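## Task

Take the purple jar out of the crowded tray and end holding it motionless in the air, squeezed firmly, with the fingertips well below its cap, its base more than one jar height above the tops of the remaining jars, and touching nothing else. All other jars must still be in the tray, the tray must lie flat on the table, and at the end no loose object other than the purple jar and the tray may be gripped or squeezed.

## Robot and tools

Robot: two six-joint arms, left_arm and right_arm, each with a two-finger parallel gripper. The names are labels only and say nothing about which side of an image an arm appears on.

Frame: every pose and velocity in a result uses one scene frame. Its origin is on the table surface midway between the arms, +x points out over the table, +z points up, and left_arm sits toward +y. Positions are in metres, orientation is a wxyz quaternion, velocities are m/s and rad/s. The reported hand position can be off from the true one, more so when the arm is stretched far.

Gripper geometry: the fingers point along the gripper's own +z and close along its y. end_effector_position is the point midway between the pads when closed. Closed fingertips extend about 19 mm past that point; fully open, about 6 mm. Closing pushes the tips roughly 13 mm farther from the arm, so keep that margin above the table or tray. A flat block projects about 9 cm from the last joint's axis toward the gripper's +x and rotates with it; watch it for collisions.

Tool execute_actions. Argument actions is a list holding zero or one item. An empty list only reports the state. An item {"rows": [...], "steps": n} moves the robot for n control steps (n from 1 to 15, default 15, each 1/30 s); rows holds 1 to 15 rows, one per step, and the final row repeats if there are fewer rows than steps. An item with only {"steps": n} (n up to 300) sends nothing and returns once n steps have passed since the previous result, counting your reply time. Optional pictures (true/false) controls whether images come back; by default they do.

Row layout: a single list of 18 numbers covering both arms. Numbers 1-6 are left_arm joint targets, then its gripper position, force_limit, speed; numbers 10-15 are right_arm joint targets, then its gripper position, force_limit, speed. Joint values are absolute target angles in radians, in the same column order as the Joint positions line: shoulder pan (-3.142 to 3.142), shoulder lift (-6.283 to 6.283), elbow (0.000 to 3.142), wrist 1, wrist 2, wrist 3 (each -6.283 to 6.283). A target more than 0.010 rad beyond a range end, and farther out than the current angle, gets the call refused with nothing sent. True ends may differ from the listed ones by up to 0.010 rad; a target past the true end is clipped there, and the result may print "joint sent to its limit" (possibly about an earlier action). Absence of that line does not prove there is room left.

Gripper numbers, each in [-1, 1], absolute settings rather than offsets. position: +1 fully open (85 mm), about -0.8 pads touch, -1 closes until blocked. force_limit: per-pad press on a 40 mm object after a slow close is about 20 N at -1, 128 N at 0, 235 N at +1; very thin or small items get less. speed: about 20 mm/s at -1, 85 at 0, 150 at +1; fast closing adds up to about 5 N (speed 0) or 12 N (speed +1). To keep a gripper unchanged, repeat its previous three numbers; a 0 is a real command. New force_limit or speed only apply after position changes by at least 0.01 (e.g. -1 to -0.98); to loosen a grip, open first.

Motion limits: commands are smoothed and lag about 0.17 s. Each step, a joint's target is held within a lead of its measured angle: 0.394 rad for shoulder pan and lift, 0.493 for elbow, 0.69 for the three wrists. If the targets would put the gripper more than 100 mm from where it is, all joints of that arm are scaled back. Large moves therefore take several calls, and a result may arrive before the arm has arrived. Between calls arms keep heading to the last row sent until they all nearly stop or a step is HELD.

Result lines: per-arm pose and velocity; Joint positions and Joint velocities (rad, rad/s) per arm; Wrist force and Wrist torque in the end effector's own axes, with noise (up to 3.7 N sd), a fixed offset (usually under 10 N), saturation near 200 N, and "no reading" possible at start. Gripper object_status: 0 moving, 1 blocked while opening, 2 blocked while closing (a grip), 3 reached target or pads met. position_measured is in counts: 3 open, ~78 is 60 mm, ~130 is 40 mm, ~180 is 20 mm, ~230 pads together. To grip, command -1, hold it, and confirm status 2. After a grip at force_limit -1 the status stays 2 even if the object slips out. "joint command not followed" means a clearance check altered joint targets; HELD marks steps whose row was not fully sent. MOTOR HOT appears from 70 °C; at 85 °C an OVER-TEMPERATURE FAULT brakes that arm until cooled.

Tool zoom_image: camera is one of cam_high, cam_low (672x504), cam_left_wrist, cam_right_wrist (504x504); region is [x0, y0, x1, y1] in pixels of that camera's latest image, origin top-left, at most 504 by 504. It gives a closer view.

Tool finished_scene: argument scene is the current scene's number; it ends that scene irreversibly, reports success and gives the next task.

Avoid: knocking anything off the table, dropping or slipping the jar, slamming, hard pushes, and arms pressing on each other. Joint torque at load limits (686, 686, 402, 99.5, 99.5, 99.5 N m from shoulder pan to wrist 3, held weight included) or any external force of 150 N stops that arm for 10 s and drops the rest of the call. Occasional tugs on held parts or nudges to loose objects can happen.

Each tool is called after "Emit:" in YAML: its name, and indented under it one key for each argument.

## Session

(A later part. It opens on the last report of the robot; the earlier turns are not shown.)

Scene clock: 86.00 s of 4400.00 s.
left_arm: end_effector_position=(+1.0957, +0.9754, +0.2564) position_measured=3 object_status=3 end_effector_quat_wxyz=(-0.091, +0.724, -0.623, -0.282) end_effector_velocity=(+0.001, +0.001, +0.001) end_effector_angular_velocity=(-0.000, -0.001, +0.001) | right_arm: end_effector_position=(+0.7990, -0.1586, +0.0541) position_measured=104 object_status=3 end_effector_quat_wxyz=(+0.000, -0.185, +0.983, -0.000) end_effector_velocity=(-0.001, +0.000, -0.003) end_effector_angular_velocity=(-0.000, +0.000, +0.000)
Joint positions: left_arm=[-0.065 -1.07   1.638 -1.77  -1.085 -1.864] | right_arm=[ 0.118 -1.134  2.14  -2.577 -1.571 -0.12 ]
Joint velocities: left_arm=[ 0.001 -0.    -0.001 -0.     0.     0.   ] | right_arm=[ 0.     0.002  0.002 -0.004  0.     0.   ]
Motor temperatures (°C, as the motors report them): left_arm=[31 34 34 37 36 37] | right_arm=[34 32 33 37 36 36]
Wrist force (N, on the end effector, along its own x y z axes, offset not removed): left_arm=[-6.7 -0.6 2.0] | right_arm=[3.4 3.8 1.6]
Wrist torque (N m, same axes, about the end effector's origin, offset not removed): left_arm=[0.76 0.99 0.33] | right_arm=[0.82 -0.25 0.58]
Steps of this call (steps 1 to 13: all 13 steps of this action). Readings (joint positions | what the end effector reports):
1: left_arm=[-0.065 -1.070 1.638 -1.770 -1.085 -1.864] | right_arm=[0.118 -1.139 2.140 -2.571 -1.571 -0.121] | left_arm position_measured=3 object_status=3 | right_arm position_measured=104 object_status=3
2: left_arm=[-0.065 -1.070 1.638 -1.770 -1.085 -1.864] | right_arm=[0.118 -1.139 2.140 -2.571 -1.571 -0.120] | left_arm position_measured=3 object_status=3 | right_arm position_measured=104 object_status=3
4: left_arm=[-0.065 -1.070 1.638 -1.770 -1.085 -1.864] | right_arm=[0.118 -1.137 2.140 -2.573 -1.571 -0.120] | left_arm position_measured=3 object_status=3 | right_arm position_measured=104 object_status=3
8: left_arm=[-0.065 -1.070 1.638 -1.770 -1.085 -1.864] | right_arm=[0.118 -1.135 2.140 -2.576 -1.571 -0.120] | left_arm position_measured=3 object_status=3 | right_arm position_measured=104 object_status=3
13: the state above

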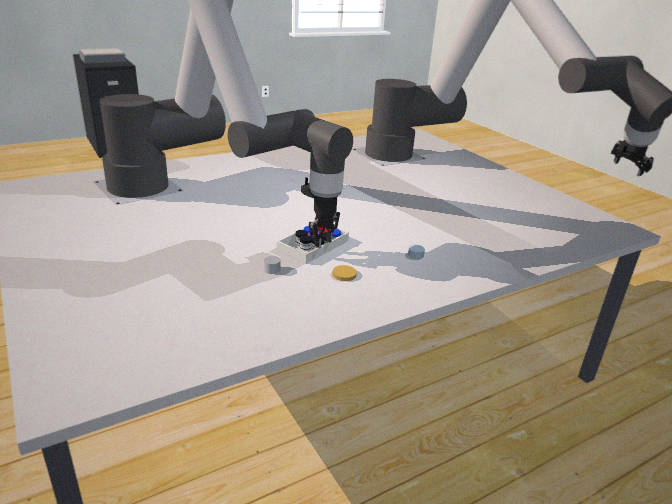

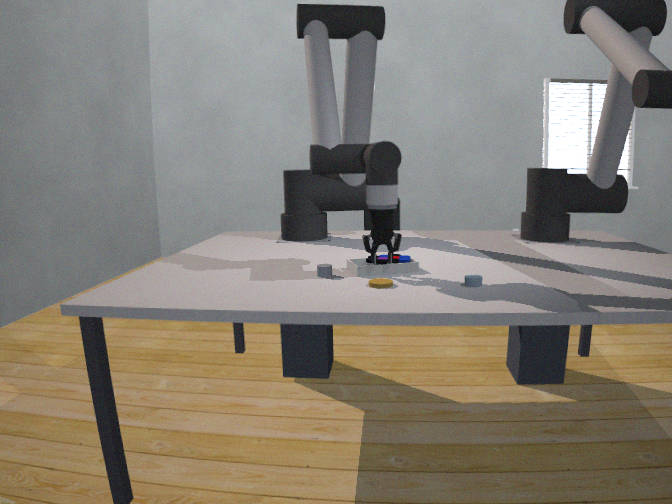

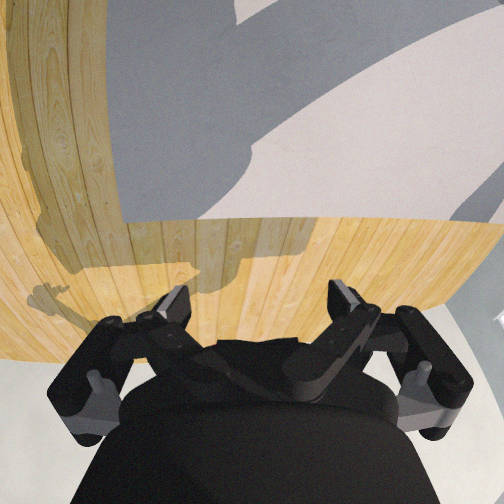

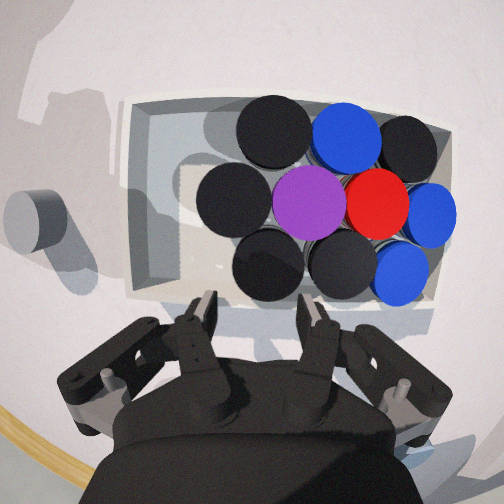

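Emit:
execute_actions:
  actions:
    - {"rows":[[-0.065,-1.07,1.638,-1.77,-1.085,-1.864,1,0,0,0.1142,-1.1439,2.1575,-2.5844,-1.571,-0.124,0.2,0,-0.5]],"steps":12}
  pictures: false

Emit:
execute_actions:
  actions:
    - {"rows":[[-0.065,-1.07,1.638,-1.77,-1.085,-1.864,1,0,0,0.1037,-1.152,2.1728,-2.5916,-1.571,-0.135,0.2,0,-0.5]],"steps":13}

Scene clock: 91.40 s of 4400.00 s.
left_arm: end_effector_position=(+1.0957, +0.9754, +0.2564) position_measured=3 object_status=3 end_effector_quat_wxyz=(-0.091, +0.724, -0.623, -0.282) end_effector_velocity=(+0.002, -0.001, +0.001) end_effector_angular_velocity=(-0.001, -0.003, +0.001) | right_arm: end_effector_position=(+0.7895, -0.1645, +0.0548) position_measured=104 object_status=3 end_effector_quat_wxyz=(-0.000, -0.185, +0.983, -0.000) end_effector_velocity=(-0.005, -0.004, +0.001) end_effector_angular_velocity=(-0.000, -0.002, +0.000)
Joint positions: left_arm=[-0.065 -1.07   1.638 -1.77  -1.085 -1.864] | right_arm=[ 0.115 -1.143  2.156 -2.584 -1.571 -0.124]
Joint velocities: left_arm=[-0.     0.    -0.002 -0.    -0.001 -0.001] | right_arm=[-0.003 -0.006  0.01  -0.005 -0.    -0.003]
Motor temperatures (°C, as the motors report them): left_arm=[31 34 34 37 36 37] | right_arm=[34 32 33 37 36 36]
Wrist force (N, on the end effector, along its own x y z axes, offset not removed): left_arm=[-6.4 4.4 4.9] | right_arm=[-1.1 3.9 -0.3]
Wrist torque (N m, same axes, about the end effector's origin, offset not removed): left_arm=[1.52 1.01 0.41] | right_arm=[0.75 0.60 0.65]
Steps of this call (steps 1 to 15: the robot went on to your last target; steps 16 to 90: nothing new was sent; then 2.00 s passed at rest; steps 91 to 102: all 12 steps of this action). Readings (joint positions | what the end effector reports):
91: left_arm=[-0.065 -1.070 1.638 -1.770 -1.085 -1.864] | right_arm=[0.118 -1.133 2.140 -2.578 -1.571 -0.120] | left_arm position_measured=3 object_status=3 | right_arm position_measured=104 object_status=3
92: left_arm=[-0.065 -1.070 1.638 -1.770 -1.085 -1.864] | right_arm=[0.118 -1.134 2.141 -2.578 -1.571 -0.120] | left_arm position_measured=3 object_status=3 | right_arm position_measured=104 object_status=3
94: left_arm=[-0.065 -1.070 1.638 -1.770 -1.085 -1.864] | right_arm=[0.117 -1.138 2.147 -2.580 -1.571 -0.121] | left_arm position_measured=3 object_status=3 | right_arm position_measured=104 object_status=3
98: left_arm=[-0.065 -1.070 1.638 -1.770 -1.085 -1.864] | right_arm=[0.115 -1.142 2.154 -2.583 -1.571 -0.123] | left_arm position_measured=3 object_status=3 | right_arm position_measured=104 object_status=3
102: the state above

Scene clock: 91.83 s of 4400.00 s.
left_arm: end_effector_position=(+1.0957, +0.9754, +0.2564) position_measured=3 object_status=3 end_effector_quat_wxyz=(-0.091, +0.724, -0.623, -0.282) end_effector_velocity=(+0.001, +0.000, +0.000) end_effector_angular_velocity=(+0.000, -0.000, -0.001) | right_arm: end_effector_position=(+0.7829, -0.1756, +0.0551) position_measured=104 object_status=3 end_effector_quat_wxyz=(-0.000, -0.185, +0.983, -0.000) end_effector_velocity=(-0.004, -0.005, -0.000) end_effector_angular_velocity=(+0.001, +0.001, +0.001)
Joint positions: left_arm=[-0.065 -1.07   1.638 -1.77  -1.085 -1.864] | right_arm=[ 0.104 -1.151  2.172 -2.591 -1.571 -0.134]
Joint velocities: left_arm=[-0.     0.    -0.001  0.     0.     0.   ] | right_arm=[-0.005 -0.004  0.008 -0.003  0.001 -0.006]
Motor temperatures (°C, as the motors report them): left_arm=[31 34 34 37 36 37] | right_arm=[34 32 33 37 36 36]
Wrist force (N, on the end effector, along its own x y z axes, offset not removed): left_arm=[-10.6 4.2 1.4] | right_arm=[-0.1 1.5 1.6]
Wrist torque (N m, same axes, about the end effector's origin, offset not removed): left_arm=[1.51 1.68 0.28] | right_arm=[0.34 0.53 0.63]
Steps of this call (steps 1 to 13: all 13 steps of this action). Readings (joint positions | what the end effector reports):
1: left_arm=[-0.065 -1.070 1.638 -1.770 -1.085 -1.864] | right_arm=[0.114 -1.143 2.157 -2.584 -1.571 -0.124] | left_arm position_measured=3 object_status=3 | right_arm position_measured=104 object_status=3
2: left_arm=[-0.065 -1.070 1.638 -1.770 -1.085 -1.864] | right_arm=[0.114 -1.144 2.158 -2.585 -1.571 -0.125] | left_arm position_measured=3 object_status=3 | right_arm position_measured=104 object_status=3
4: left_arm=[-0.065 -1.070 1.638 -1.770 -1.085 -1.864] | right_arm=[0.110 -1.147 2.163 -2.587 -1.571 -0.128] | left_arm position_measured=3 object_status=3 | right_arm position_measured=104 object_status=3
8: left_arm=[-0.065 -1.070 1.638 -1.770 -1.085 -1.864] | right_arm=[0.106 -1.150 2.169 -2.590 -1.571 -0.133] | left_arm position_measured=3 object_status=3 | right_arm position_measured=104 object_status=3
13: the state above

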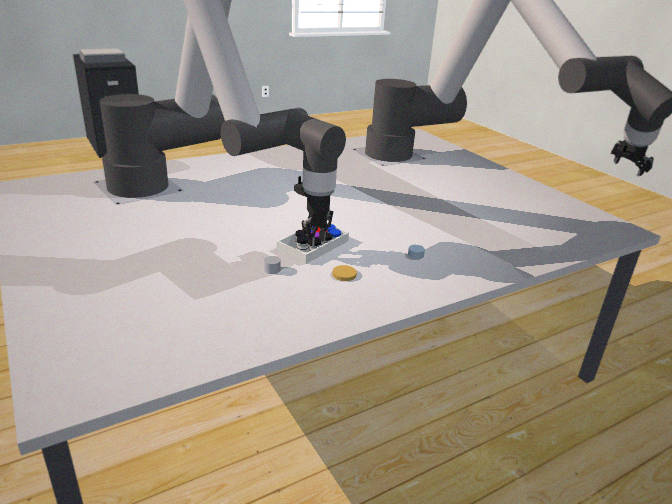

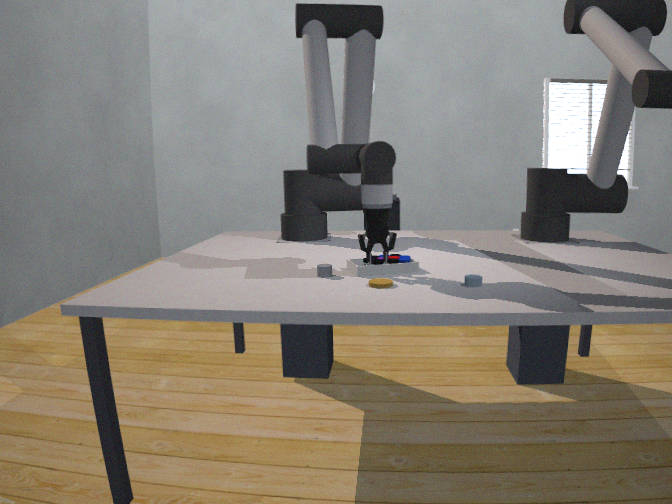

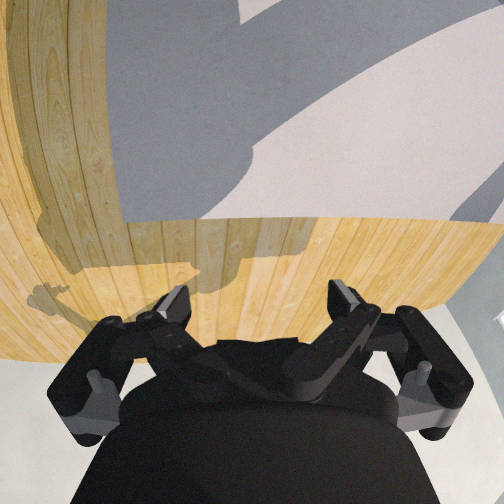

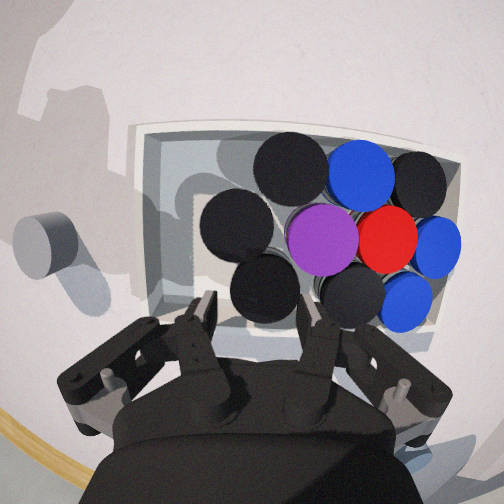

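Emit:
execute_actions:
  actions:
    - {"rows":[[-0.065,-1.07,1.638,-1.77,-1.085,-1.864,1,0,0,0.095,-1.1585,2.185,-2.5973,-1.571,-0.144,0.2,0,-0.5]],"steps":7}
  pictures: false

Emit:
execute_actions:
  actions:
    - {"rows":[[-0.065,-1.07,1.638,-1.77,-1.085,-1.864,1,0,0,0.078,-1.1593,2.1865,-2.598,-1.571,-0.16,0.2,0,-0.5]],"steps":13}
  pictures: false

Emit:
execute_actions:
  actions:
    - {"rows":[[-0.065,-1.07,1.638,-1.77,-1.085,-1.864,1,0,0,0.08,-1.189,2.178,-2.56,-1.571,-0.16,0.2,0,-0.5]],"steps":9}
  pictures: false

Emit:
execute_actions:
  actions:
    - {"rows":[[-0.065,-1.07,1.638,-1.77,-1.085,-1.864,1,0,0,0.0985,-1.2579,2.3277,-2.6406,-1.571,-3.278,0.2,0,-0.5]]}
  pictures: false

Emit:
execute_actions:
  actions:
    - {"steps":38}

Scene clock: 103.00 s of 4400.00 s.
left_arm: end_effector_position=(+1.0957, +0.9754, +0.2564) position_measured=3 object_status=3 end_effector_quat_wxyz=(-0.091, +0.724, -0.623, -0.282) end_effector_velocity=(-0.000, +0.001, -0.000) end_effector_angular_velocity=(-0.000, +0.000, +0.001) | right_arm: end_effector_position=(+0.7790, -0.1829, +0.0552) position_measured=104 object_status=3 end_effector_quat_wxyz=(+0.000, -0.185, +0.983, -0.000) end_effector_velocity=(-0.012, -0.020, -0.000) end_effector_angular_velocity=(-0.001, +0.001, +0.001)
Joint positions: left_arm=[-0.065 -1.07   1.638 -1.77  -1.085 -1.864] | right_arm=[ 0.097 -1.157  2.182 -2.596 -1.571 -0.142]
Joint velocities: left_arm=[ 0.001  0.    -0.    -0.    -0.     0.   ] | right_arm=[-0.019 -0.014  0.028 -0.012 -0.001 -0.019]
Motor temperatures (°C, as the motors report them): left_arm=[31 34 34 37 36 37] | right_arm=[34 32 33 37 36 36]
Wrist force (N, on the end effector, along its own x y z axes, offset not removed): left_arm=[-7.9 3.0 4.4] | right_arm=[-0.3 2.4 3.0]
Wrist torque (N m, same axes, about the end effector's origin, offset not removed): left_arm=[1.45 1.17 0.28] | right_arm=[0.60 0.52 0.66]
Steps of this call (steps 1 to 15: the robot went on to your last target; steps 16 to 90: nothing new was sent; then 7.93 s passed at rest; steps 91 to 97: all 7 steps of this action). Readings (joint positions | what the end effector reports):
91: left_arm=[-0.065 -1.070 1.638 -1.770 -1.085 -1.864] | right_arm=[0.104 -1.152 2.173 -2.592 -1.571 -0.135] | left_arm position_measured=3 object_status=3 | right_arm position_measured=104 object_status=3
92: left_arm=[-0.065 -1.070 1.638 -1.770 -1.085 -1.864] | right_arm=[0.103 -1.152 2.174 -2.592 -1.571 -0.136] | left_arm position_measured=3 object_status=3 | right_arm position_measured=104 object_status=3
94: left_arm=[-0.065 -1.070 1.638 -1.770 -1.085 -1.864] | right_arm=[0.100 -1.155 2.178 -2.594 -1.571 -0.139] | left_arm position_measured=3 object_status=3 | right_arm position_measured=104 object_status=3
97: the state above

Scene clock: 103.43 s of 4400.00 s.
left_arm: end_effector_position=(+1.0957, +0.9754, +0.2564) position_measured=3 object_status=3 end_effector_quat_wxyz=(-0.091, +0.724, -0.623, -0.282) end_effector_velocity=(-0.001, -0.000, -0.001) end_effector_angular_velocity=(+0.000, +0.001, -0.001) | right_arm: end_effector_position=(+0.7829, -0.1986, +0.0552) position_measured=104 object_status=3 end_effector_quat_wxyz=(+0.000, -0.185, +0.983, -0.000) end_effector_velocity=(+0.003, -0.007, +0.000) end_effector_angular_velocity=(-0.001, -0.001, +0.000)
Joint positions: left_arm=[-0.065 -1.07   1.638 -1.77  -1.085 -1.864] | right_arm=[ 0.079 -1.159  2.186 -2.598 -1.571 -0.159]
Joint velocities: left_arm=[-0.     0.     0.001 -0.     0.     0.   ] | right_arm=[-0.008 -0.001  0.001 -0.001 -0.001 -0.008]
Motor temperatures (°C, as the motors report them): left_arm=[31 34 34 37 36 37] | right_arm=[34 32 33 37 36 36]
Wrist force (N, on the end effector, along its own x y z axes, offset not removed): left_arm=[-8.9 2.7 1.0] | right_arm=[-1.9 3.1 -0.9]
Wrist torque (N m, same axes, about the end effector's origin, offset not removed): left_arm=[1.28 1.41 0.43] | right_arm=[0.69 0.79 0.55]
Steps of this call (steps 1 to 13: all 13 steps of this action). Readings (joint positions | what the end effector reports):
1: left_arm=[-0.065 -1.070 1.638 -1.770 -1.085 -1.864] | right_arm=[0.097 -1.157 2.182 -2.596 -1.571 -0.142] | left_arm position_measured=3 object_status=3 | right_arm position_measured=104 object_status=3
2: left_arm=[-0.065 -1.070 1.638 -1.770 -1.085 -1.864] | right_arm=[0.095 -1.158 2.183 -2.596 -1.571 -0.144] | left_arm position_measured=3 object_status=3 | right_arm position_measured=104 object_status=3
4: left_arm=[-0.065 -1.070 1.638 -1.770 -1.085 -1.864] | right_arm=[0.089 -1.158 2.184 -2.597 -1.571 -0.150] | left_arm position_measured=3 object_status=3 | right_arm position_measured=104 object_status=3
8: left_arm=[-0.065 -1.070 1.638 -1.770 -1.085 -1.864] | right_arm=[0.082 -1.159 2.186 -2.598 -1.571 -0.156] | left_arm position_measured=3 object_status=3 | right_arm position_measured=104 object_status=3
13: the state above

Scene clock: 103.73 s of 4400.00 s.
left_arm: end_effector_position=(+1.0957, +0.9754, +0.2564) position_measured=3 object_status=3 end_effector_quat_wxyz=(-0.091, +0.724, -0.623, -0.282) end_effector_velocity=(+0.000, +0.000, +0.000) end_effector_angular_velocity=(-0.000, -0.001, +0.000) | right_arm: end_effector_position=(+0.7826, -0.1981, +0.0759) position_measured=104 object_status=3 end_effector_quat_wxyz=(+0.000, -0.186, +0.983, -0.000) end_effector_velocity=(-0.003, +0.001, +0.032) end_effector_angular_velocity=(-0.001, +0.002, +0.004)
Joint positions: left_arm=[-0.065 -1.07   1.638 -1.77  -1.085 -1.864] | right_arm=[ 0.08  -1.184  2.179 -2.566 -1.571 -0.16 ]
Joint velocities: left_arm=[ 0.     0.    -0.001  0.     0.     0.   ] | right_arm=[ 0.002 -0.039 -0.01   0.051 -0.    -0.002]
Motor temperatures (°C, as the motors report them): left_arm=[31 34 34 37 36 37] | right_arm=[34 32 33 37 36 36]
Wrist force (N, on the end effector, along its own x y z axes, offset not removed): left_arm=[-6.0 4.8 5.8] | right_arm=[1.4 2.8 -2.8]
Wrist torque (N m, same axes, about the end effector's origin, offset not removed): left_arm=[1.61 0.79 0.42] | right_arm=[0.62 0.12 0.56]
Steps of this call (steps 1 to 9: all 9 steps of this action). Readings (joint positions | what the end effector reports):
1: left_arm=[-0.065 -1.070 1.638 -1.770 -1.085 -1.864] | right_arm=[0.079 -1.159 2.186 -2.598 -1.571 -0.159] | left_arm position_measured=3 object_status=3 | right_arm position_measured=104 object_status=3
2: left_arm=[-0.065 -1.070 1.638 -1.770 -1.085 -1.864] | right_arm=[0.079 -1.161 2.186 -2.596 -1.571 -0.159] | left_arm position_measured=3 object_status=3 | right_arm position_measured=104 object_status=3
4: left_arm=[-0.065 -1.070 1.638 -1.770 -1.085 -1.864] | right_arm=[0.079 -1.171 2.183 -2.584 -1.571 -0.160] | left_arm position_measured=3 object_status=3 | right_arm position_measured=104 object_status=3
8: left_arm=[-0.065 -1.070 1.638 -1.770 -1.085 -1.864] | right_arm=[0.080 -1.183 2.180 -2.568 -1.571 -0.160] | left_arm position_measured=3 object_status=3 | right_arm position_measured=104 object_status=3
9: the state above

Scene clock: 104.23 s of 4400.00 s.
left_arm: end_effector_position=(+1.0957, +0.9754, +0.2564) position_measured=3 object_status=3 end_effector_quat_wxyz=(-0.091, +0.724, -0.623, -0.282) end_effector_velocity=(-0.001, +0.000, -0.001) end_effector_angular_velocity=(-0.000, +0.001, +0.001) | right_arm: end_effector_position=(+0.6767, -0.2066, +0.0705) position_measured=104 object_status=3 end_effector_quat_wxyz=(+0.000, -0.633, +0.774, -0.000) end_effector_velocity=(-0.037, -0.005, -0.004) end_effector_angular_velocity=(-0.003, +0.002, +2.808)
Joint positions: left_arm=[-0.065 -1.07   1.638 -1.77  -1.085 -1.864] | right_arm=[ 0.098 -1.255  2.321 -2.637 -1.571 -1.139]
Joint velocities: left_arm=[ 0.    -0.     0.002  0.    -0.    -0.   ] | right_arm=[ 0.005 -0.022  0.049 -0.025 -0.    -2.802]
Motor temperatures (°C, as the motors report them): left_arm=[31 34 34 37 36 37] | right_arm=[34 32 33 37 36 36]
Wrist force (N, on the end effector, along its own x y z axes, offset not removed): left_arm=[-12.9 4.1 5.6] | right_arm=[-0.6 3.6 0.0]
Wrist torque (N m, same axes, about the end effector's origin, offset not removed): left_arm=[1.58 2.19 0.35] | right_arm=[0.74 0.67 0.60]
Steps of this call (steps 1 to 15: all 15 steps of this action). Readings (joint positions | what the end effector reports):
1: left_arm=[-0.065 -1.070 1.638 -1.770 -1.085 -1.864] | right_arm=[0.080 -1.185 2.179 -2.565 -1.571 -0.160] | left_arm position_measured=3 object_status=3 | right_arm position_measured=104 object_status=3
2: left_arm=[-0.065 -1.070 1.638 -1.770 -1.085 -1.864] | right_arm=[0.081 -1.188 2.181 -2.566 -1.571 -0.162] | left_arm position_measured=3 object_status=3 | right_arm position_measured=104 object_status=3
4: left_arm=[-0.065 -1.070 1.638 -1.770 -1.085 -1.864] | right_arm=[0.086 -1.209 2.215 -2.588 -1.571 -0.208] | left_arm position_measured=3 object_status=3 | right_arm position_measured=104 object_status=3
8: left_arm=[-0.065 -1.070 1.638 -1.770 -1.085 -1.864] | right_arm=[0.094 -1.240 2.287 -2.621 -1.571 -0.480] | left_arm position_measured=3 object_status=3 | right_arm position_measured=104 object_status=3
15: the state above

Scene clock: 105.50 s of 4400.00 s.
left_arm: end_effector_position=(+1.0957, +0.9754, +0.2564) position_measured=3 object_status=3 end_effector_quat_wxyz=(-0.091, +0.724, -0.623, -0.282) end_effector_velocity=(+0.001, +0.000, +0.001) end_effector_angular_velocity=(-0.000, -0.001, -0.000) | right_arm: end_effector_position=(+0.6717, -0.2072, +0.0698) position_measured=104 object_status=3 end_effector_quat_wxyz=(+0.000, +0.983, +0.182, +0.000) end_effector_velocity=(+0.002, +0.001, +0.001) end_effector_angular_velocity=(+0.001, -0.002, +0.019)
Joint positions: left_arm=[-0.065 -1.07   1.638 -1.77  -1.085 -1.864] | right_arm=[ 0.098 -1.258  2.328 -2.641 -1.571 -3.276]
Joint velocities: left_arm=[ 0.    -0.    -0.002  0.     0.     0.   ] | right_arm=[-0.    -0.    -0.002 -0.001  0.001 -0.019]
Motor temperatures (°C, as the motors report them): left_arm=[31 34 34 37 36 37] | right_arm=[34 32 33 37 36 36]
Wrist force (N, on the end effector, along its own x y z axes, offset not removed): left_arm=[-8.4 5.1 10.5] | right_arm=[-1.3 0.6 -1.8]
Wrist torque (N m, same axes, about the end effector's origin, offset not removed): left_arm=[1.74 1.34 0.34] | right_arm=[0.22 0.67 0.64]
Steps of this call (steps 1 to 38: the robot went on to your last target). Readings (joint positions | what the end effector reports):
1: left_arm=[-0.065 -1.070 1.638 -1.770 -1.085 -1.864] | right_arm=[0.098 -1.256 2.323 -2.638 -1.571 -1.234] | left_arm position_measured=3 object_status=3 | right_arm position_measured=104 object_status=3
2: left_arm=[-0.065 -1.070 1.638 -1.770 -1.085 -1.864] | right_arm=[0.098 -1.256 2.324 -2.639 -1.571 -1.329] | left_arm position_measured=3 object_status=3 | right_arm position_measured=104 object_status=3
4: left_arm=[-0.065 -1.070 1.638 -1.770 -1.085 -1.864] | right_arm=[0.098 -1.257 2.325 -2.640 -1.571 -1.518] | left_arm position_measured=3 object_status=3 | right_arm position_measured=104 object_status=3
8: left_arm=[-0.065 -1.070 1.638 -1.770 -1.085 -1.864] | right_arm=[0.098 -1.258 2.327 -2.640 -1.571 -1.898] | left_arm position_measured=3 object_status=3 | right_arm position_measured=104 object_status=3
38: the state above

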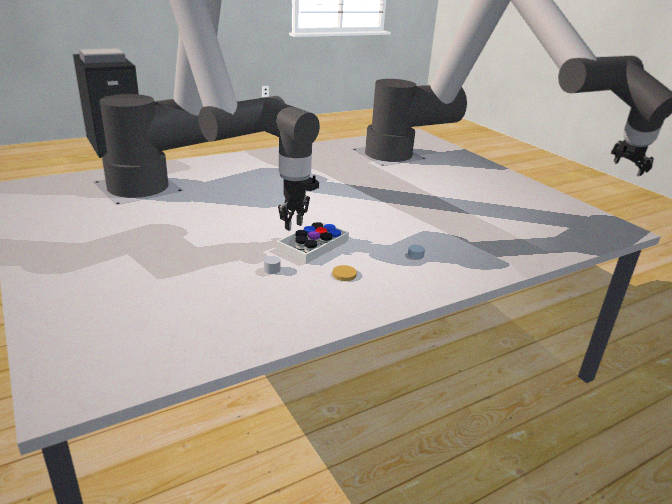

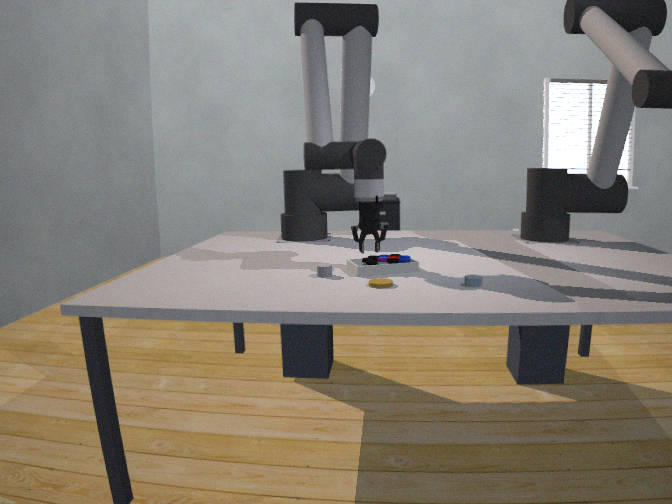

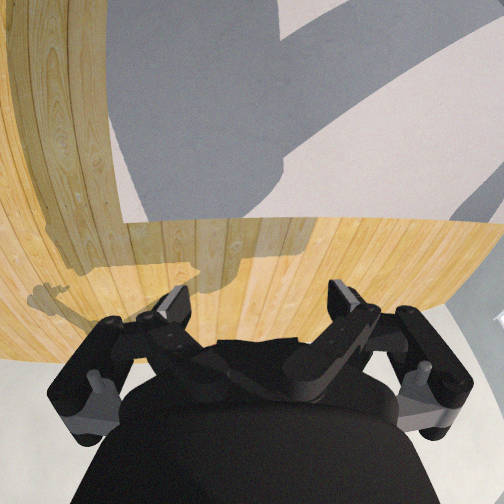

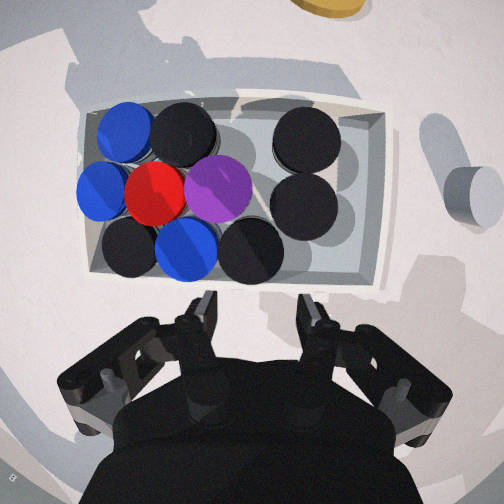

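Emit:
execute_actions:
  actions:
    - {"rows":[[-0.065,-1.07,1.638,-1.77,-1.085,-1.864,1,0,0,0.096,-1.2368,2.3336,-2.6676,-1.571,-3.28,0.2,0,-0.5]],"steps":13}
  pictures: false

Emit:
execute_actions:
  actions:
    - {"rows":[[-0.065,-1.07,1.638,-1.77,-1.085,-1.864,1,0,0,0.0989,-1.2248,2.3113,-2.6573,-1.571,-3.278,0.2,0,-0.5]]}

Emit:
zoom_image:
  camera: "cam_right_wrist"
  region: [140, 230, 300, 350]

Scene clock: 114.67 s of 4400.00 s.
left_arm: end_effector_position=(+1.0957, +0.9754, +0.2564) position_measured=3 object_status=3 end_effector_quat_wxyz=(-0.091, +0.724, -0.623, -0.282) end_effector_velocity=(+0.000, -0.001, +0.000) end_effector_angular_velocity=(-0.000, -0.000, -0.000) | right_arm: end_effector_position=(+0.6724, -0.2089, +0.0557) position_measured=104 object_status=3 end_effector_quat_wxyz=(+0.000, +0.983, +0.183, +0.000) end_effector_velocity=(+0.000, -0.001, -0.007) end_effector_angular_velocity=(+0.000, +0.001, -0.001)
Joint positions: left_arm=[-0.065 -1.07   1.638 -1.77  -1.085 -1.864] | right_arm=[ 0.096 -1.238  2.333 -2.666 -1.571 -3.28 ]
Joint velocities: left_arm=[-0.001 -0.     0.     0.    -0.    -0.   ] | right_arm=[-0.001  0.01   0.003 -0.012  0.    -0.001]
Motor temperatures (°C, as the motors report them): left_arm=[31 34 34 37 36 37] | right_arm=[34 32 33 37 36 36]
Wrist force (N, on the end effector, along its own x y z axes, offset not removed): left_arm=[-4.4 6.4 5.8] | right_arm=[-0.2 1.8 1.0]
Wrist torque (N m, same axes, about the end effector's origin, offset not removed): left_arm=[2.02 0.59 0.39] | right_arm=[0.40 0.54 0.57]
Steps of this call (steps 1 to 30: the robot went on to your last target; steps 31 to 90: nothing new was sent; then 5.73 s passed at rest; steps 91 to 103: all 13 steps of this action). Readings (joint positions | what the end effector reports):
91: left_arm=[-0.065 -1.070 1.638 -1.770 -1.085 -1.864] | right_arm=[0.099 -1.258 2.328 -2.641 -1.571 -3.278] | left_arm position_measured=3 object_status=3 | right_arm position_measured=104 object_status=3
92: left_arm=[-0.065 -1.070 1.638 -1.770 -1.085 -1.864] | right_arm=[0.098 -1.257 2.328 -2.642 -1.571 -3.278] | left_arm position_measured=3 object_status=3 | right_arm position_measured=104 object_status=3
94: left_arm=[-0.065 -1.070 1.638 -1.770 -1.085 -1.864] | right_arm=[0.098 -1.250 2.330 -2.651 -1.571 -3.279] | left_arm position_measured=3 object_status=3 | right_arm position_measured=104 object_status=3
98: left_arm=[-0.065 -1.070 1.638 -1.770 -1.085 -1.864] | right_arm=[0.097 -1.241 2.332 -2.662 -1.571 -3.280] | left_arm position_measured=3 object_status=3 | right_arm position_measured=104 object_status=3
103: the state above

Scene clock: 115.17 s of 4400.00 s.
left_arm: end_effector_position=(+1.0957, +0.9754, +0.2564) position_measured=3 object_status=3 end_effector_quat_wxyz=(-0.091, +0.724, -0.623, -0.282) end_effector_velocity=(-0.001, +0.000, -0.001) end_effector_angular_velocity=(-0.000, +0.002, -0.000) | right_arm: end_effector_position=(+0.6868, -0.2034, +0.0548) position_measured=104 object_status=3 end_effector_quat_wxyz=(+0.000, +0.983, +0.183, -0.000) end_effector_velocity=(+0.003, +0.001, -0.001) end_effector_angular_velocity=(-0.001, +0.001, +0.000)
Joint positions: left_arm=[-0.065 -1.07   1.638 -1.77  -1.085 -1.864] | right_arm=[ 0.099 -1.225  2.312 -2.658 -1.571 -3.278]
Joint velocities: left_arm=[ 0.    -0.     0.001  0.     0.     0.001] | right_arm=[ 0.001  0.003 -0.005  0.003 -0.001  0.001]
Motor temperatures (°C, as the motors report them): left_arm=[31 34 34 37 36 37] | right_arm=[34 32 33 37 36 36]
Wrist force (N, on the end effector, along its own x y z axes, offset not removed): left_arm=[-10.0 6.9 0.1] | right_arm=[-1.5 4.6 -1.6]
Wrist torque (N m, same axes, about the end effector's origin, offset not removed): left_arm=[2.04 1.58 0.24] | right_arm=[0.77 0.54 0.50]
Steps of this call (steps 1 to 15: all 15 steps of this action). Readings (joint positions | what the end effector reports):
1: left_arm=[-0.065 -1.070 1.638 -1.770 -1.085 -1.864] | right_arm=[0.096 -1.238 2.333 -2.666 -1.571 -3.280] | left_arm position_measured=3 object_status=3 | right_arm position_measured=104 object_status=3
2: left_arm=[-0.065 -1.070 1.638 -1.770 -1.085 -1.864] | right_arm=[0.096 -1.237 2.332 -2.666 -1.571 -3.280] | left_arm position_measured=3 object_status=3 | right_arm position_measured=104 object_status=3
4: left_arm=[-0.065 -1.070 1.638 -1.770 -1.085 -1.864] | right_arm=[0.097 -1.233 2.325 -2.663 -1.571 -3.279] | left_arm position_measured=3 object_status=3 | right_arm position_measured=104 object_status=3
8: left_arm=[-0.065 -1.070 1.638 -1.770 -1.085 -1.864] | right_arm=[0.098 -1.228 2.316 -2.659 -1.571 -3.278] | left_arm position_measured=3 object_status=3 | right_arm position_measured=104 object_status=3
15: the state above

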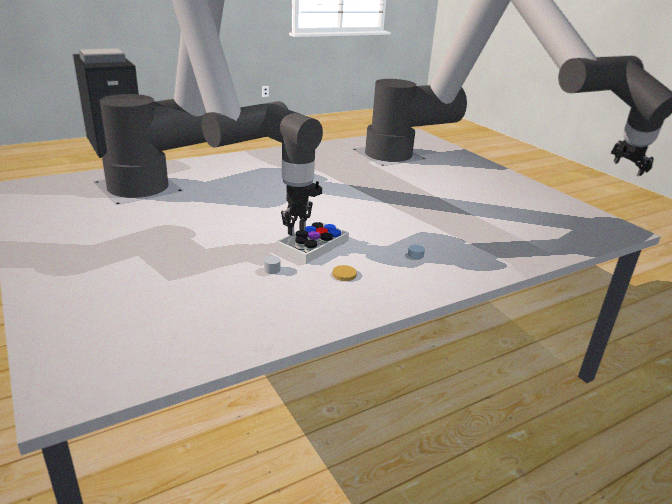

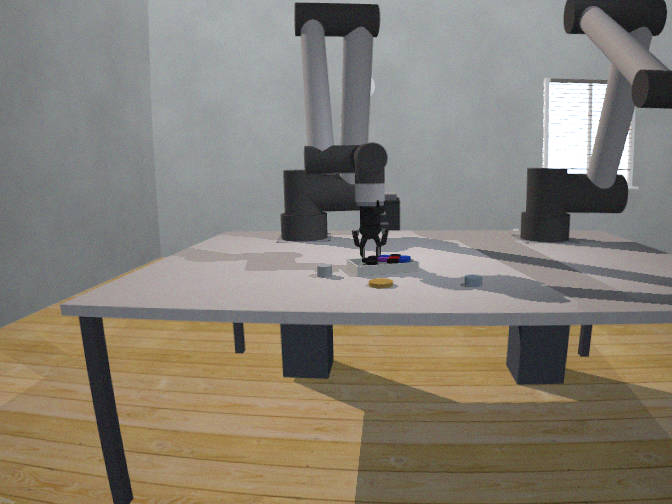

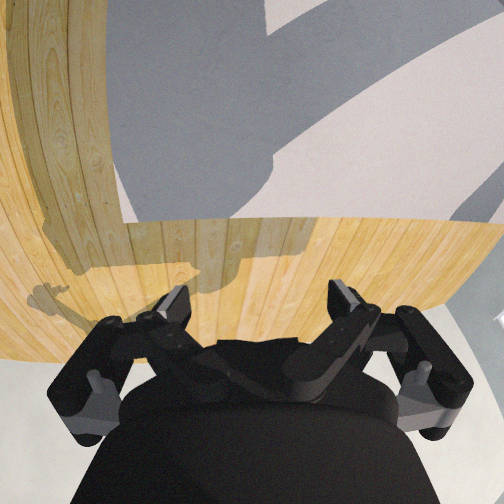

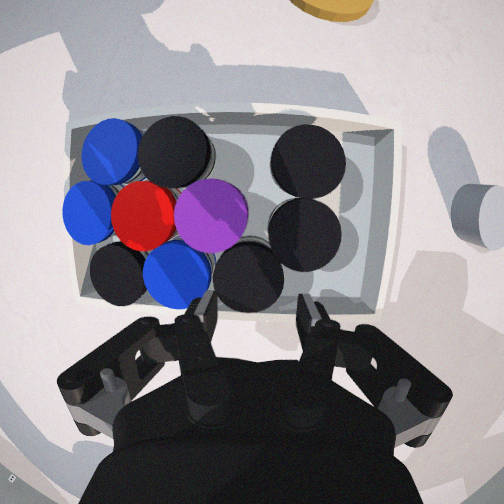

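Region (140, 230, 300, 350) of cam_right_wrist's 504x504 image, scaled by 3.150, with more detail than that image has; it fills the top 378 rows of this view, and the rest is white.

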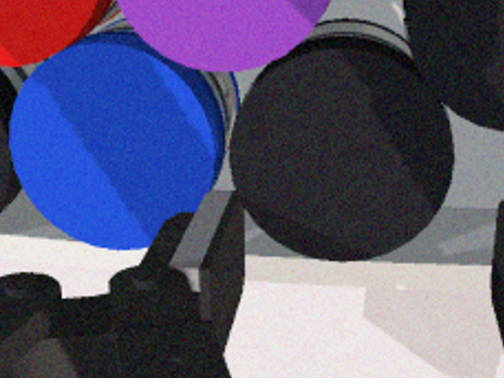

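Emit:
execute_actions:
  actions:
    - {"rows":[[-0.065,-1.07,1.638,-1.77,-1.085,-1.864,1,0,0,0.0986,-1.216,2.2948,-2.6496,-1.571,-3.278,0.2,0,-0.5]],"steps":12}
  pictures: false

Emit:
execute_actions:
  actions:
    - {"rows":[[-0.065,-1.07,1.638,-1.77,-1.085,-1.864,1,0,0,0.083,-1.2151,2.2931,-2.6488,-1.571,-3.294,0.2,0,-0.5]],"steps":7}
  pictures: false

Emit:
execute_actions:
  actions:
    - {"rows":[[-0.065,-1.07,1.638,-1.77,-1.085,-1.864,1,0,0,0.0677,-1.2142,2.2914,-2.648,-1.571,-3.309,0.2,0,-0.5]],"steps":13}

Scene clock: 120.87 s of 4400.00 s.
left_arm: end_effector_position=(+1.0957, +0.9754, +0.2564) position_measured=3 object_status=3 end_effector_quat_wxyz=(-0.091, +0.724, -0.623, -0.282) end_effector_velocity=(+0.000, -0.000, +0.000) end_effector_angular_velocity=(+0.000, -0.000, +0.000) | right_arm: end_effector_position=(+0.6983, -0.2007, +0.0549) position_measured=104 object_status=3 end_effector_quat_wxyz=(+0.000, +0.983, +0.183, +0.000) end_effector_velocity=(+0.007, +0.000, +0.000) end_effector_angular_velocity=(-0.002, -0.000, -0.002)
Joint positions: left_arm=[-0.065 -1.07   1.638 -1.77  -1.085 -1.864] | right_arm=[ 0.099 -1.217  2.296 -2.65  -1.571 -3.278]
Joint velocities: left_arm=[-0.    -0.    -0.     0.     0.    -0.001] | right_arm=[-0.001  0.005 -0.01   0.005 -0.002  0.001]
Motor temperatures (°C, as the motors report them): left_arm=[31 34 34 37 36 37] | right_arm=[34 32 33 37 36 36]
Wrist force (N, on the end effector, along its own x y z axes, offset not removed): left_arm=[-5.9 3.7 3.9] | right_arm=[-0.7 1.0 2.3]
Wrist torque (N m, same axes, about the end effector's origin, offset not removed): left_arm=[1.44 0.83 0.40] | right_arm=[0.32 0.60 0.58]
Steps of this call (steps 1 to 15: the robot went on to your last target; steps 16 to 90: nothing new was sent; then 2.30 s passed at rest; steps 91 to 102: all 12 steps of this action). Readings (joint positions | what the end effector reports):
91: left_arm=[-0.065 -1.070 1.638 -1.770 -1.085 -1.864] | right_arm=[0.099 -1.225 2.311 -2.657 -1.571 -3.278] | left_arm position_measured=3 object_status=3 | right_arm position_measured=104 object_status=3
92: left_arm=[-0.065 -1.070 1.638 -1.770 -1.085 -1.864] | right_arm=[0.099 -1.224 2.310 -2.657 -1.571 -3.278] | left_arm position_measured=3 object_status=3 | right_arm position_measured=104 object_status=3
94: left_arm=[-0.065 -1.070 1.638 -1.770 -1.085 -1.864] | right_arm=[0.099 -1.221 2.305 -2.654 -1.571 -3.278] | left_arm position_measured=3 object_status=3 | right_arm position_measured=104 object_status=3
98: left_arm=[-0.065 -1.070 1.638 -1.770 -1.085 -1.864] | right_arm=[0.099 -1.218 2.298 -2.651 -1.571 -3.278] | left_arm position_measured=3 object_status=3 | right_arm position_measured=104 object_status=3
102: the state above

Scene clock: 121.10 s of 4400.00 s.
left_arm: end_effector_position=(+1.0957, +0.9754, +0.2564) position_measured=3 object_status=3 end_effector_quat_wxyz=(-0.091, +0.724, -0.623, -0.282) end_effector_velocity=(+0.001, +0.000, +0.001) end_effector_angular_velocity=(-0.000, -0.001, +0.000) | right_arm: end_effector_position=(+0.7042, -0.2088, +0.0549) position_measured=104 object_status=3 end_effector_quat_wxyz=(+0.000, +0.983, +0.183, +0.000) end_effector_velocity=(+0.017, -0.024, +0.000) end_effector_angular_velocity=(+0.001, -0.001, -0.000)
Joint positions: left_arm=[-0.065 -1.07   1.638 -1.77  -1.085 -1.864] | right_arm=[ 0.087 -1.215  2.294 -2.649 -1.571 -3.289]
Joint velocities: left_arm=[ 0.    -0.    -0.001 -0.    -0.     0.   ] | right_arm=[-0.034  0.003 -0.005  0.002  0.    -0.034]
Motor temperatures (°C, as the motors report them): left_arm=[31 34 34 37 36 37] | right_arm=[34 32 33 37 36 36]
Wrist force (N, on the end effector, along its own x y z axes, offset not removed): left_arm=[-10.9 2.6 2.8] | right_arm=[0.8 0.7 1.3]
Wrist torque (N m, same axes, about the end effector's origin, offset not removed): left_arm=[1.27 1.75 0.22] | right_arm=[0.37 0.16 0.60]
Steps of this call (steps 1 to 7: all 7 steps of this action). Readings (joint positions | what the end effector reports):
1: left_arm=[-0.065 -1.070 1.638 -1.770 -1.085 -1.864] | right_arm=[0.099 -1.216 2.296 -2.650 -1.571 -3.278] | left_arm position_measured=3 object_status=3 | right_arm position_measured=104 object_status=3
2: left_arm=[-0.065 -1.070 1.638 -1.770 -1.085 -1.864] | right_arm=[0.098 -1.216 2.295 -2.650 -1.571 -3.279] | left_arm position_measured=3 object_status=3 | right_arm position_measured=104 object_status=3
4: left_arm=[-0.065 -1.070 1.638 -1.770 -1.085 -1.864] | right_arm=[0.092 -1.216 2.295 -2.649 -1.571 -3.284] | left_arm position_measured=3 object_status=3 | right_arm position_measured=104 object_status=3
7: the state above

Scene clock: 121.53 s of 4400.00 s.
left_arm: end_effector_position=(+1.0957, +0.9754, +0.2564) position_measured=3 object_status=3 end_effector_quat_wxyz=(-0.091, +0.724, -0.623, -0.282) end_effector_velocity=(-0.000, -0.000, -0.000) end_effector_angular_velocity=(+0.000, +0.001, -0.001) | right_arm: end_effector_position=(+0.7126, -0.2223, +0.0549) position_measured=104 object_status=3 end_effector_quat_wxyz=(+0.000, +0.983, +0.183, +0.000) end_effector_velocity=(+0.004, -0.006, +0.000) end_effector_angular_velocity=(-0.002, +0.000, +0.000)
Joint positions: left_arm=[-0.065 -1.07   1.638 -1.77  -1.085 -1.864] | right_arm=[ 0.069 -1.214  2.292 -2.648 -1.571 -3.308]
Joint velocities: left_arm=[-0.     0.     0.001 -0.     0.    -0.   ] | right_arm=[-0.008  0.    -0.001  0.002 -0.002 -0.008]
Motor temperatures (°C, as the motors report them): left_arm=[31 34 34 37 36 37] | right_arm=[34 32 33 37 36 36]
Wrist force (N, on the end effector, along its own x y z axes, offset not removed): left_arm=[-9.1 3.9 1.7] | right_arm=[-0.2 1.0 0.0]
Wrist torque (N m, same axes, about the end effector's origin, offset not removed): left_arm=[1.41 1.37 0.39] | right_arm=[0.30 0.49 0.56]
Steps of this call (steps 1 to 13: all 13 steps of this action). Readings (joint positions | what the end effector reports):
1: left_arm=[-0.065 -1.070 1.638 -1.770 -1.085 -1.864] | right_arm=[0.086 -1.215 2.294 -2.649 -1.571 -3.291] | left_arm position_measured=3 object_status=3 | right_arm position_measured=104 object_status=3
2: left_arm=[-0.065 -1.070 1.638 -1.770 -1.085 -1.864] | right_arm=[0.085 -1.215 2.293 -2.649 -1.571 -3.292] | left_arm position_measured=3 object_status=3 | right_arm position_measured=104 object_status=3
4: left_arm=[-0.065 -1.070 1.638 -1.770 -1.085 -1.864] | right_arm=[0.078 -1.215 2.293 -2.649 -1.571 -3.298] | left_arm position_measured=3 object_status=3 | right_arm position_measured=104 object_status=3
8: left_arm=[-0.065 -1.070 1.638 -1.770 -1.085 -1.864] | right_arm=[0.071 -1.214 2.292 -2.648 -1.571 -3.305] | left_arm position_measured=3 object_status=3 | right_arm position_measured=104 object_status=3
13: the state above

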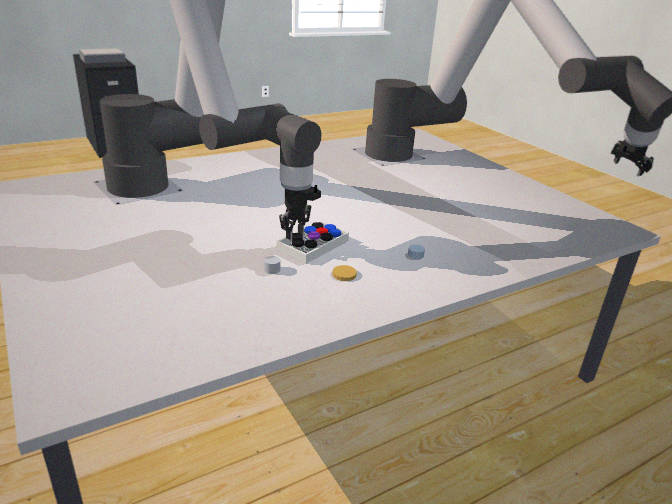

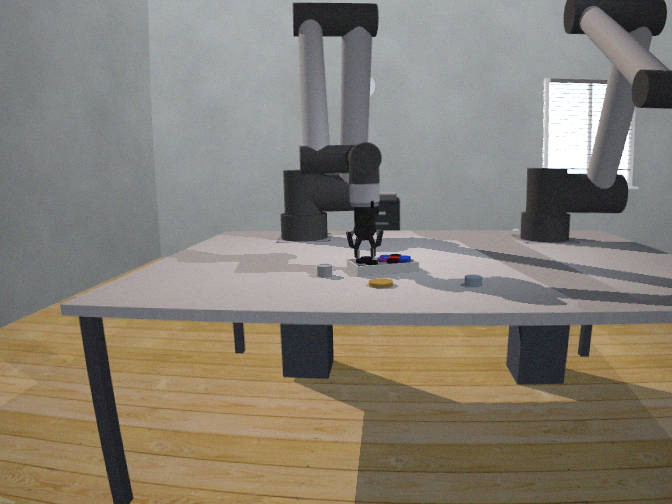

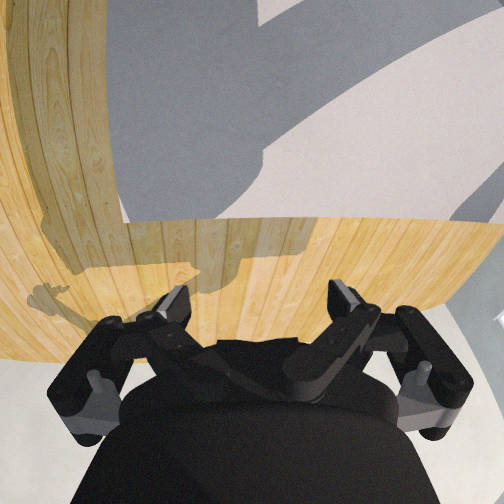

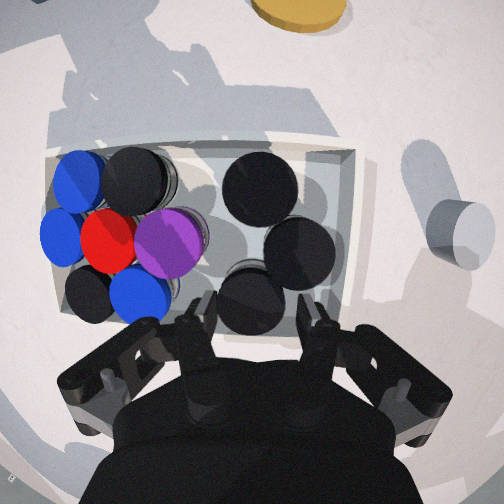

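Emit:
execute_actions:
  actions: []

Scene clock: 129.53 s of 4400.00 s.
left_arm: end_effector_position=(+1.0957, +0.9754, +0.2564) position_measured=3 object_status=3 end_effector_quat_wxyz=(-0.091, +0.724, -0.623, -0.282) end_effector_velocity=(+0.001, -0.001, +0.000) end_effector_angular_velocity=(-0.000, -0.000, -0.001) | right_arm: end_effector_position=(+0.7131, -0.2230, +0.0549) position_measured=104 object_status=3 end_effector_quat_wxyz=(+0.000, +0.983, +0.183, +0.000) end_effector_velocity=(+0.001, -0.000, +0.000) end_effector_angular_velocity=(-0.000, -0.001, +0.000)
Joint positions: left_arm=[-0.065 -1.07   1.638 -1.77  -1.085 -1.864] | right_arm=[ 0.068 -1.214  2.291 -2.648 -1.571 -3.309]
Joint velocities: left_arm=[-0.001  0.001 -0.001 -0.    -0.     0.001] | right_arm=[-0.    -0.    -0.001 -0.    -0.001 -0.001]
Motor temperatures (°C, as the motors report them): left_arm=[31 34 34 37 36 37] | right_arm=[34 32 33 37 36 36]
Wrist force (N, on the end effector, along its own x y z axes, offset not removed): left_arm=[-12.1 6.7 1.6] | right_arm=[2.7 1.9 0.7]
Wrist torque (N m, same axes, about the end effector's origin, offset not removed): left_arm=[2.11 2.07 0.39] | right_arm=[0.44 -0.12 0.47]
Steps of this call (steps 1 to 15: the robot went on to your last target; steps 16 to 90: nothing new was sent; then 5.00 s passed at rest). Readings (joint positions | what the end effector reports):
1: left_arm=[-0.065 -1.070 1.638 -1.770 -1.085 -1.864] | right_arm=[0.068 -1.214 2.291 -2.648 -1.571 -3.308] | left_arm position_measured=3 object_status=3 | right_arm position_measured=104 object_status=3
2: left_arm=[-0.065 -1.070 1.638 -1.770 -1.085 -1.864] | right_arm=[0.068 -1.214 2.291 -2.648 -1.571 -3.308] | left_arm position_measured=3 object_status=3 | right_arm position_measured=104 object_status=3
4: left_arm=[-0.065 -1.070 1.638 -1.770 -1.085 -1.864] | right_arm=[0.068 -1.214 2.291 -2.648 -1.571 -3.309] | left_arm position_measured=3 object_status=3 | right_arm position_measured=104 object_status=3
8: left_arm=[-0.065 -1.070 1.638 -1.770 -1.085 -1.864] | right_arm=[0.068 -1.214 2.291 -2.648 -1.571 -3.309] | left_arm position_measured=3 object_status=3 | right_arm position_measured=104 object_status=3
90: the state above
All arms were judged still, so your last target was given up. Only a new action makes them travel on or press farther. Fingers that are still opening or closing keep moving.

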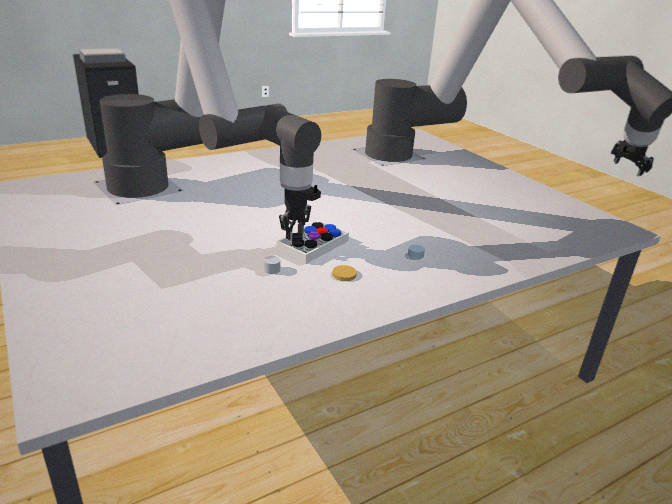

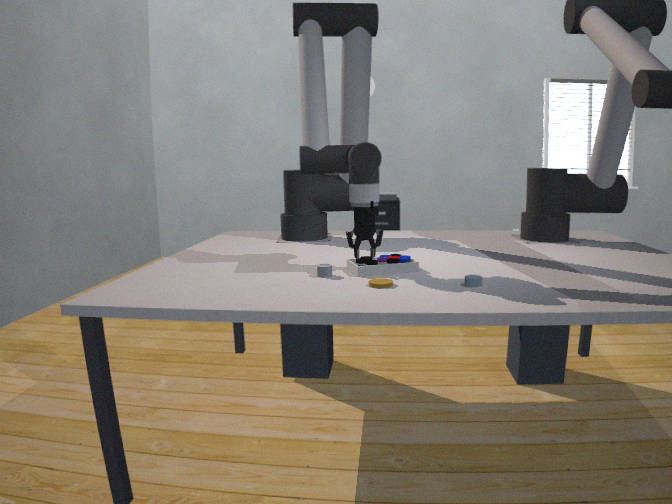

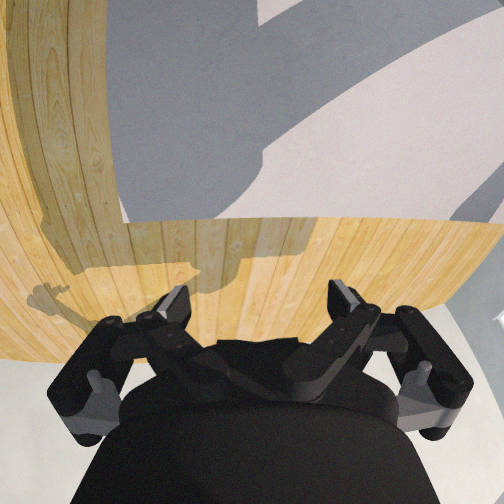

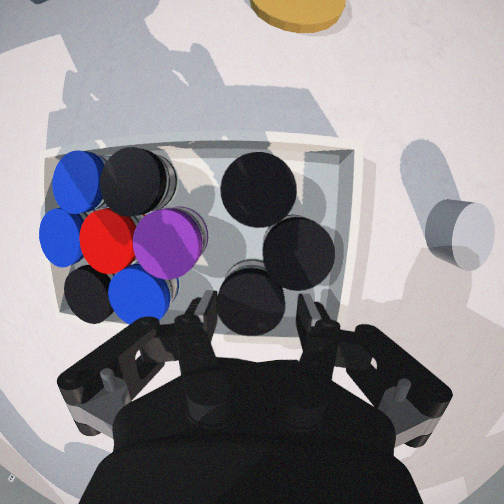

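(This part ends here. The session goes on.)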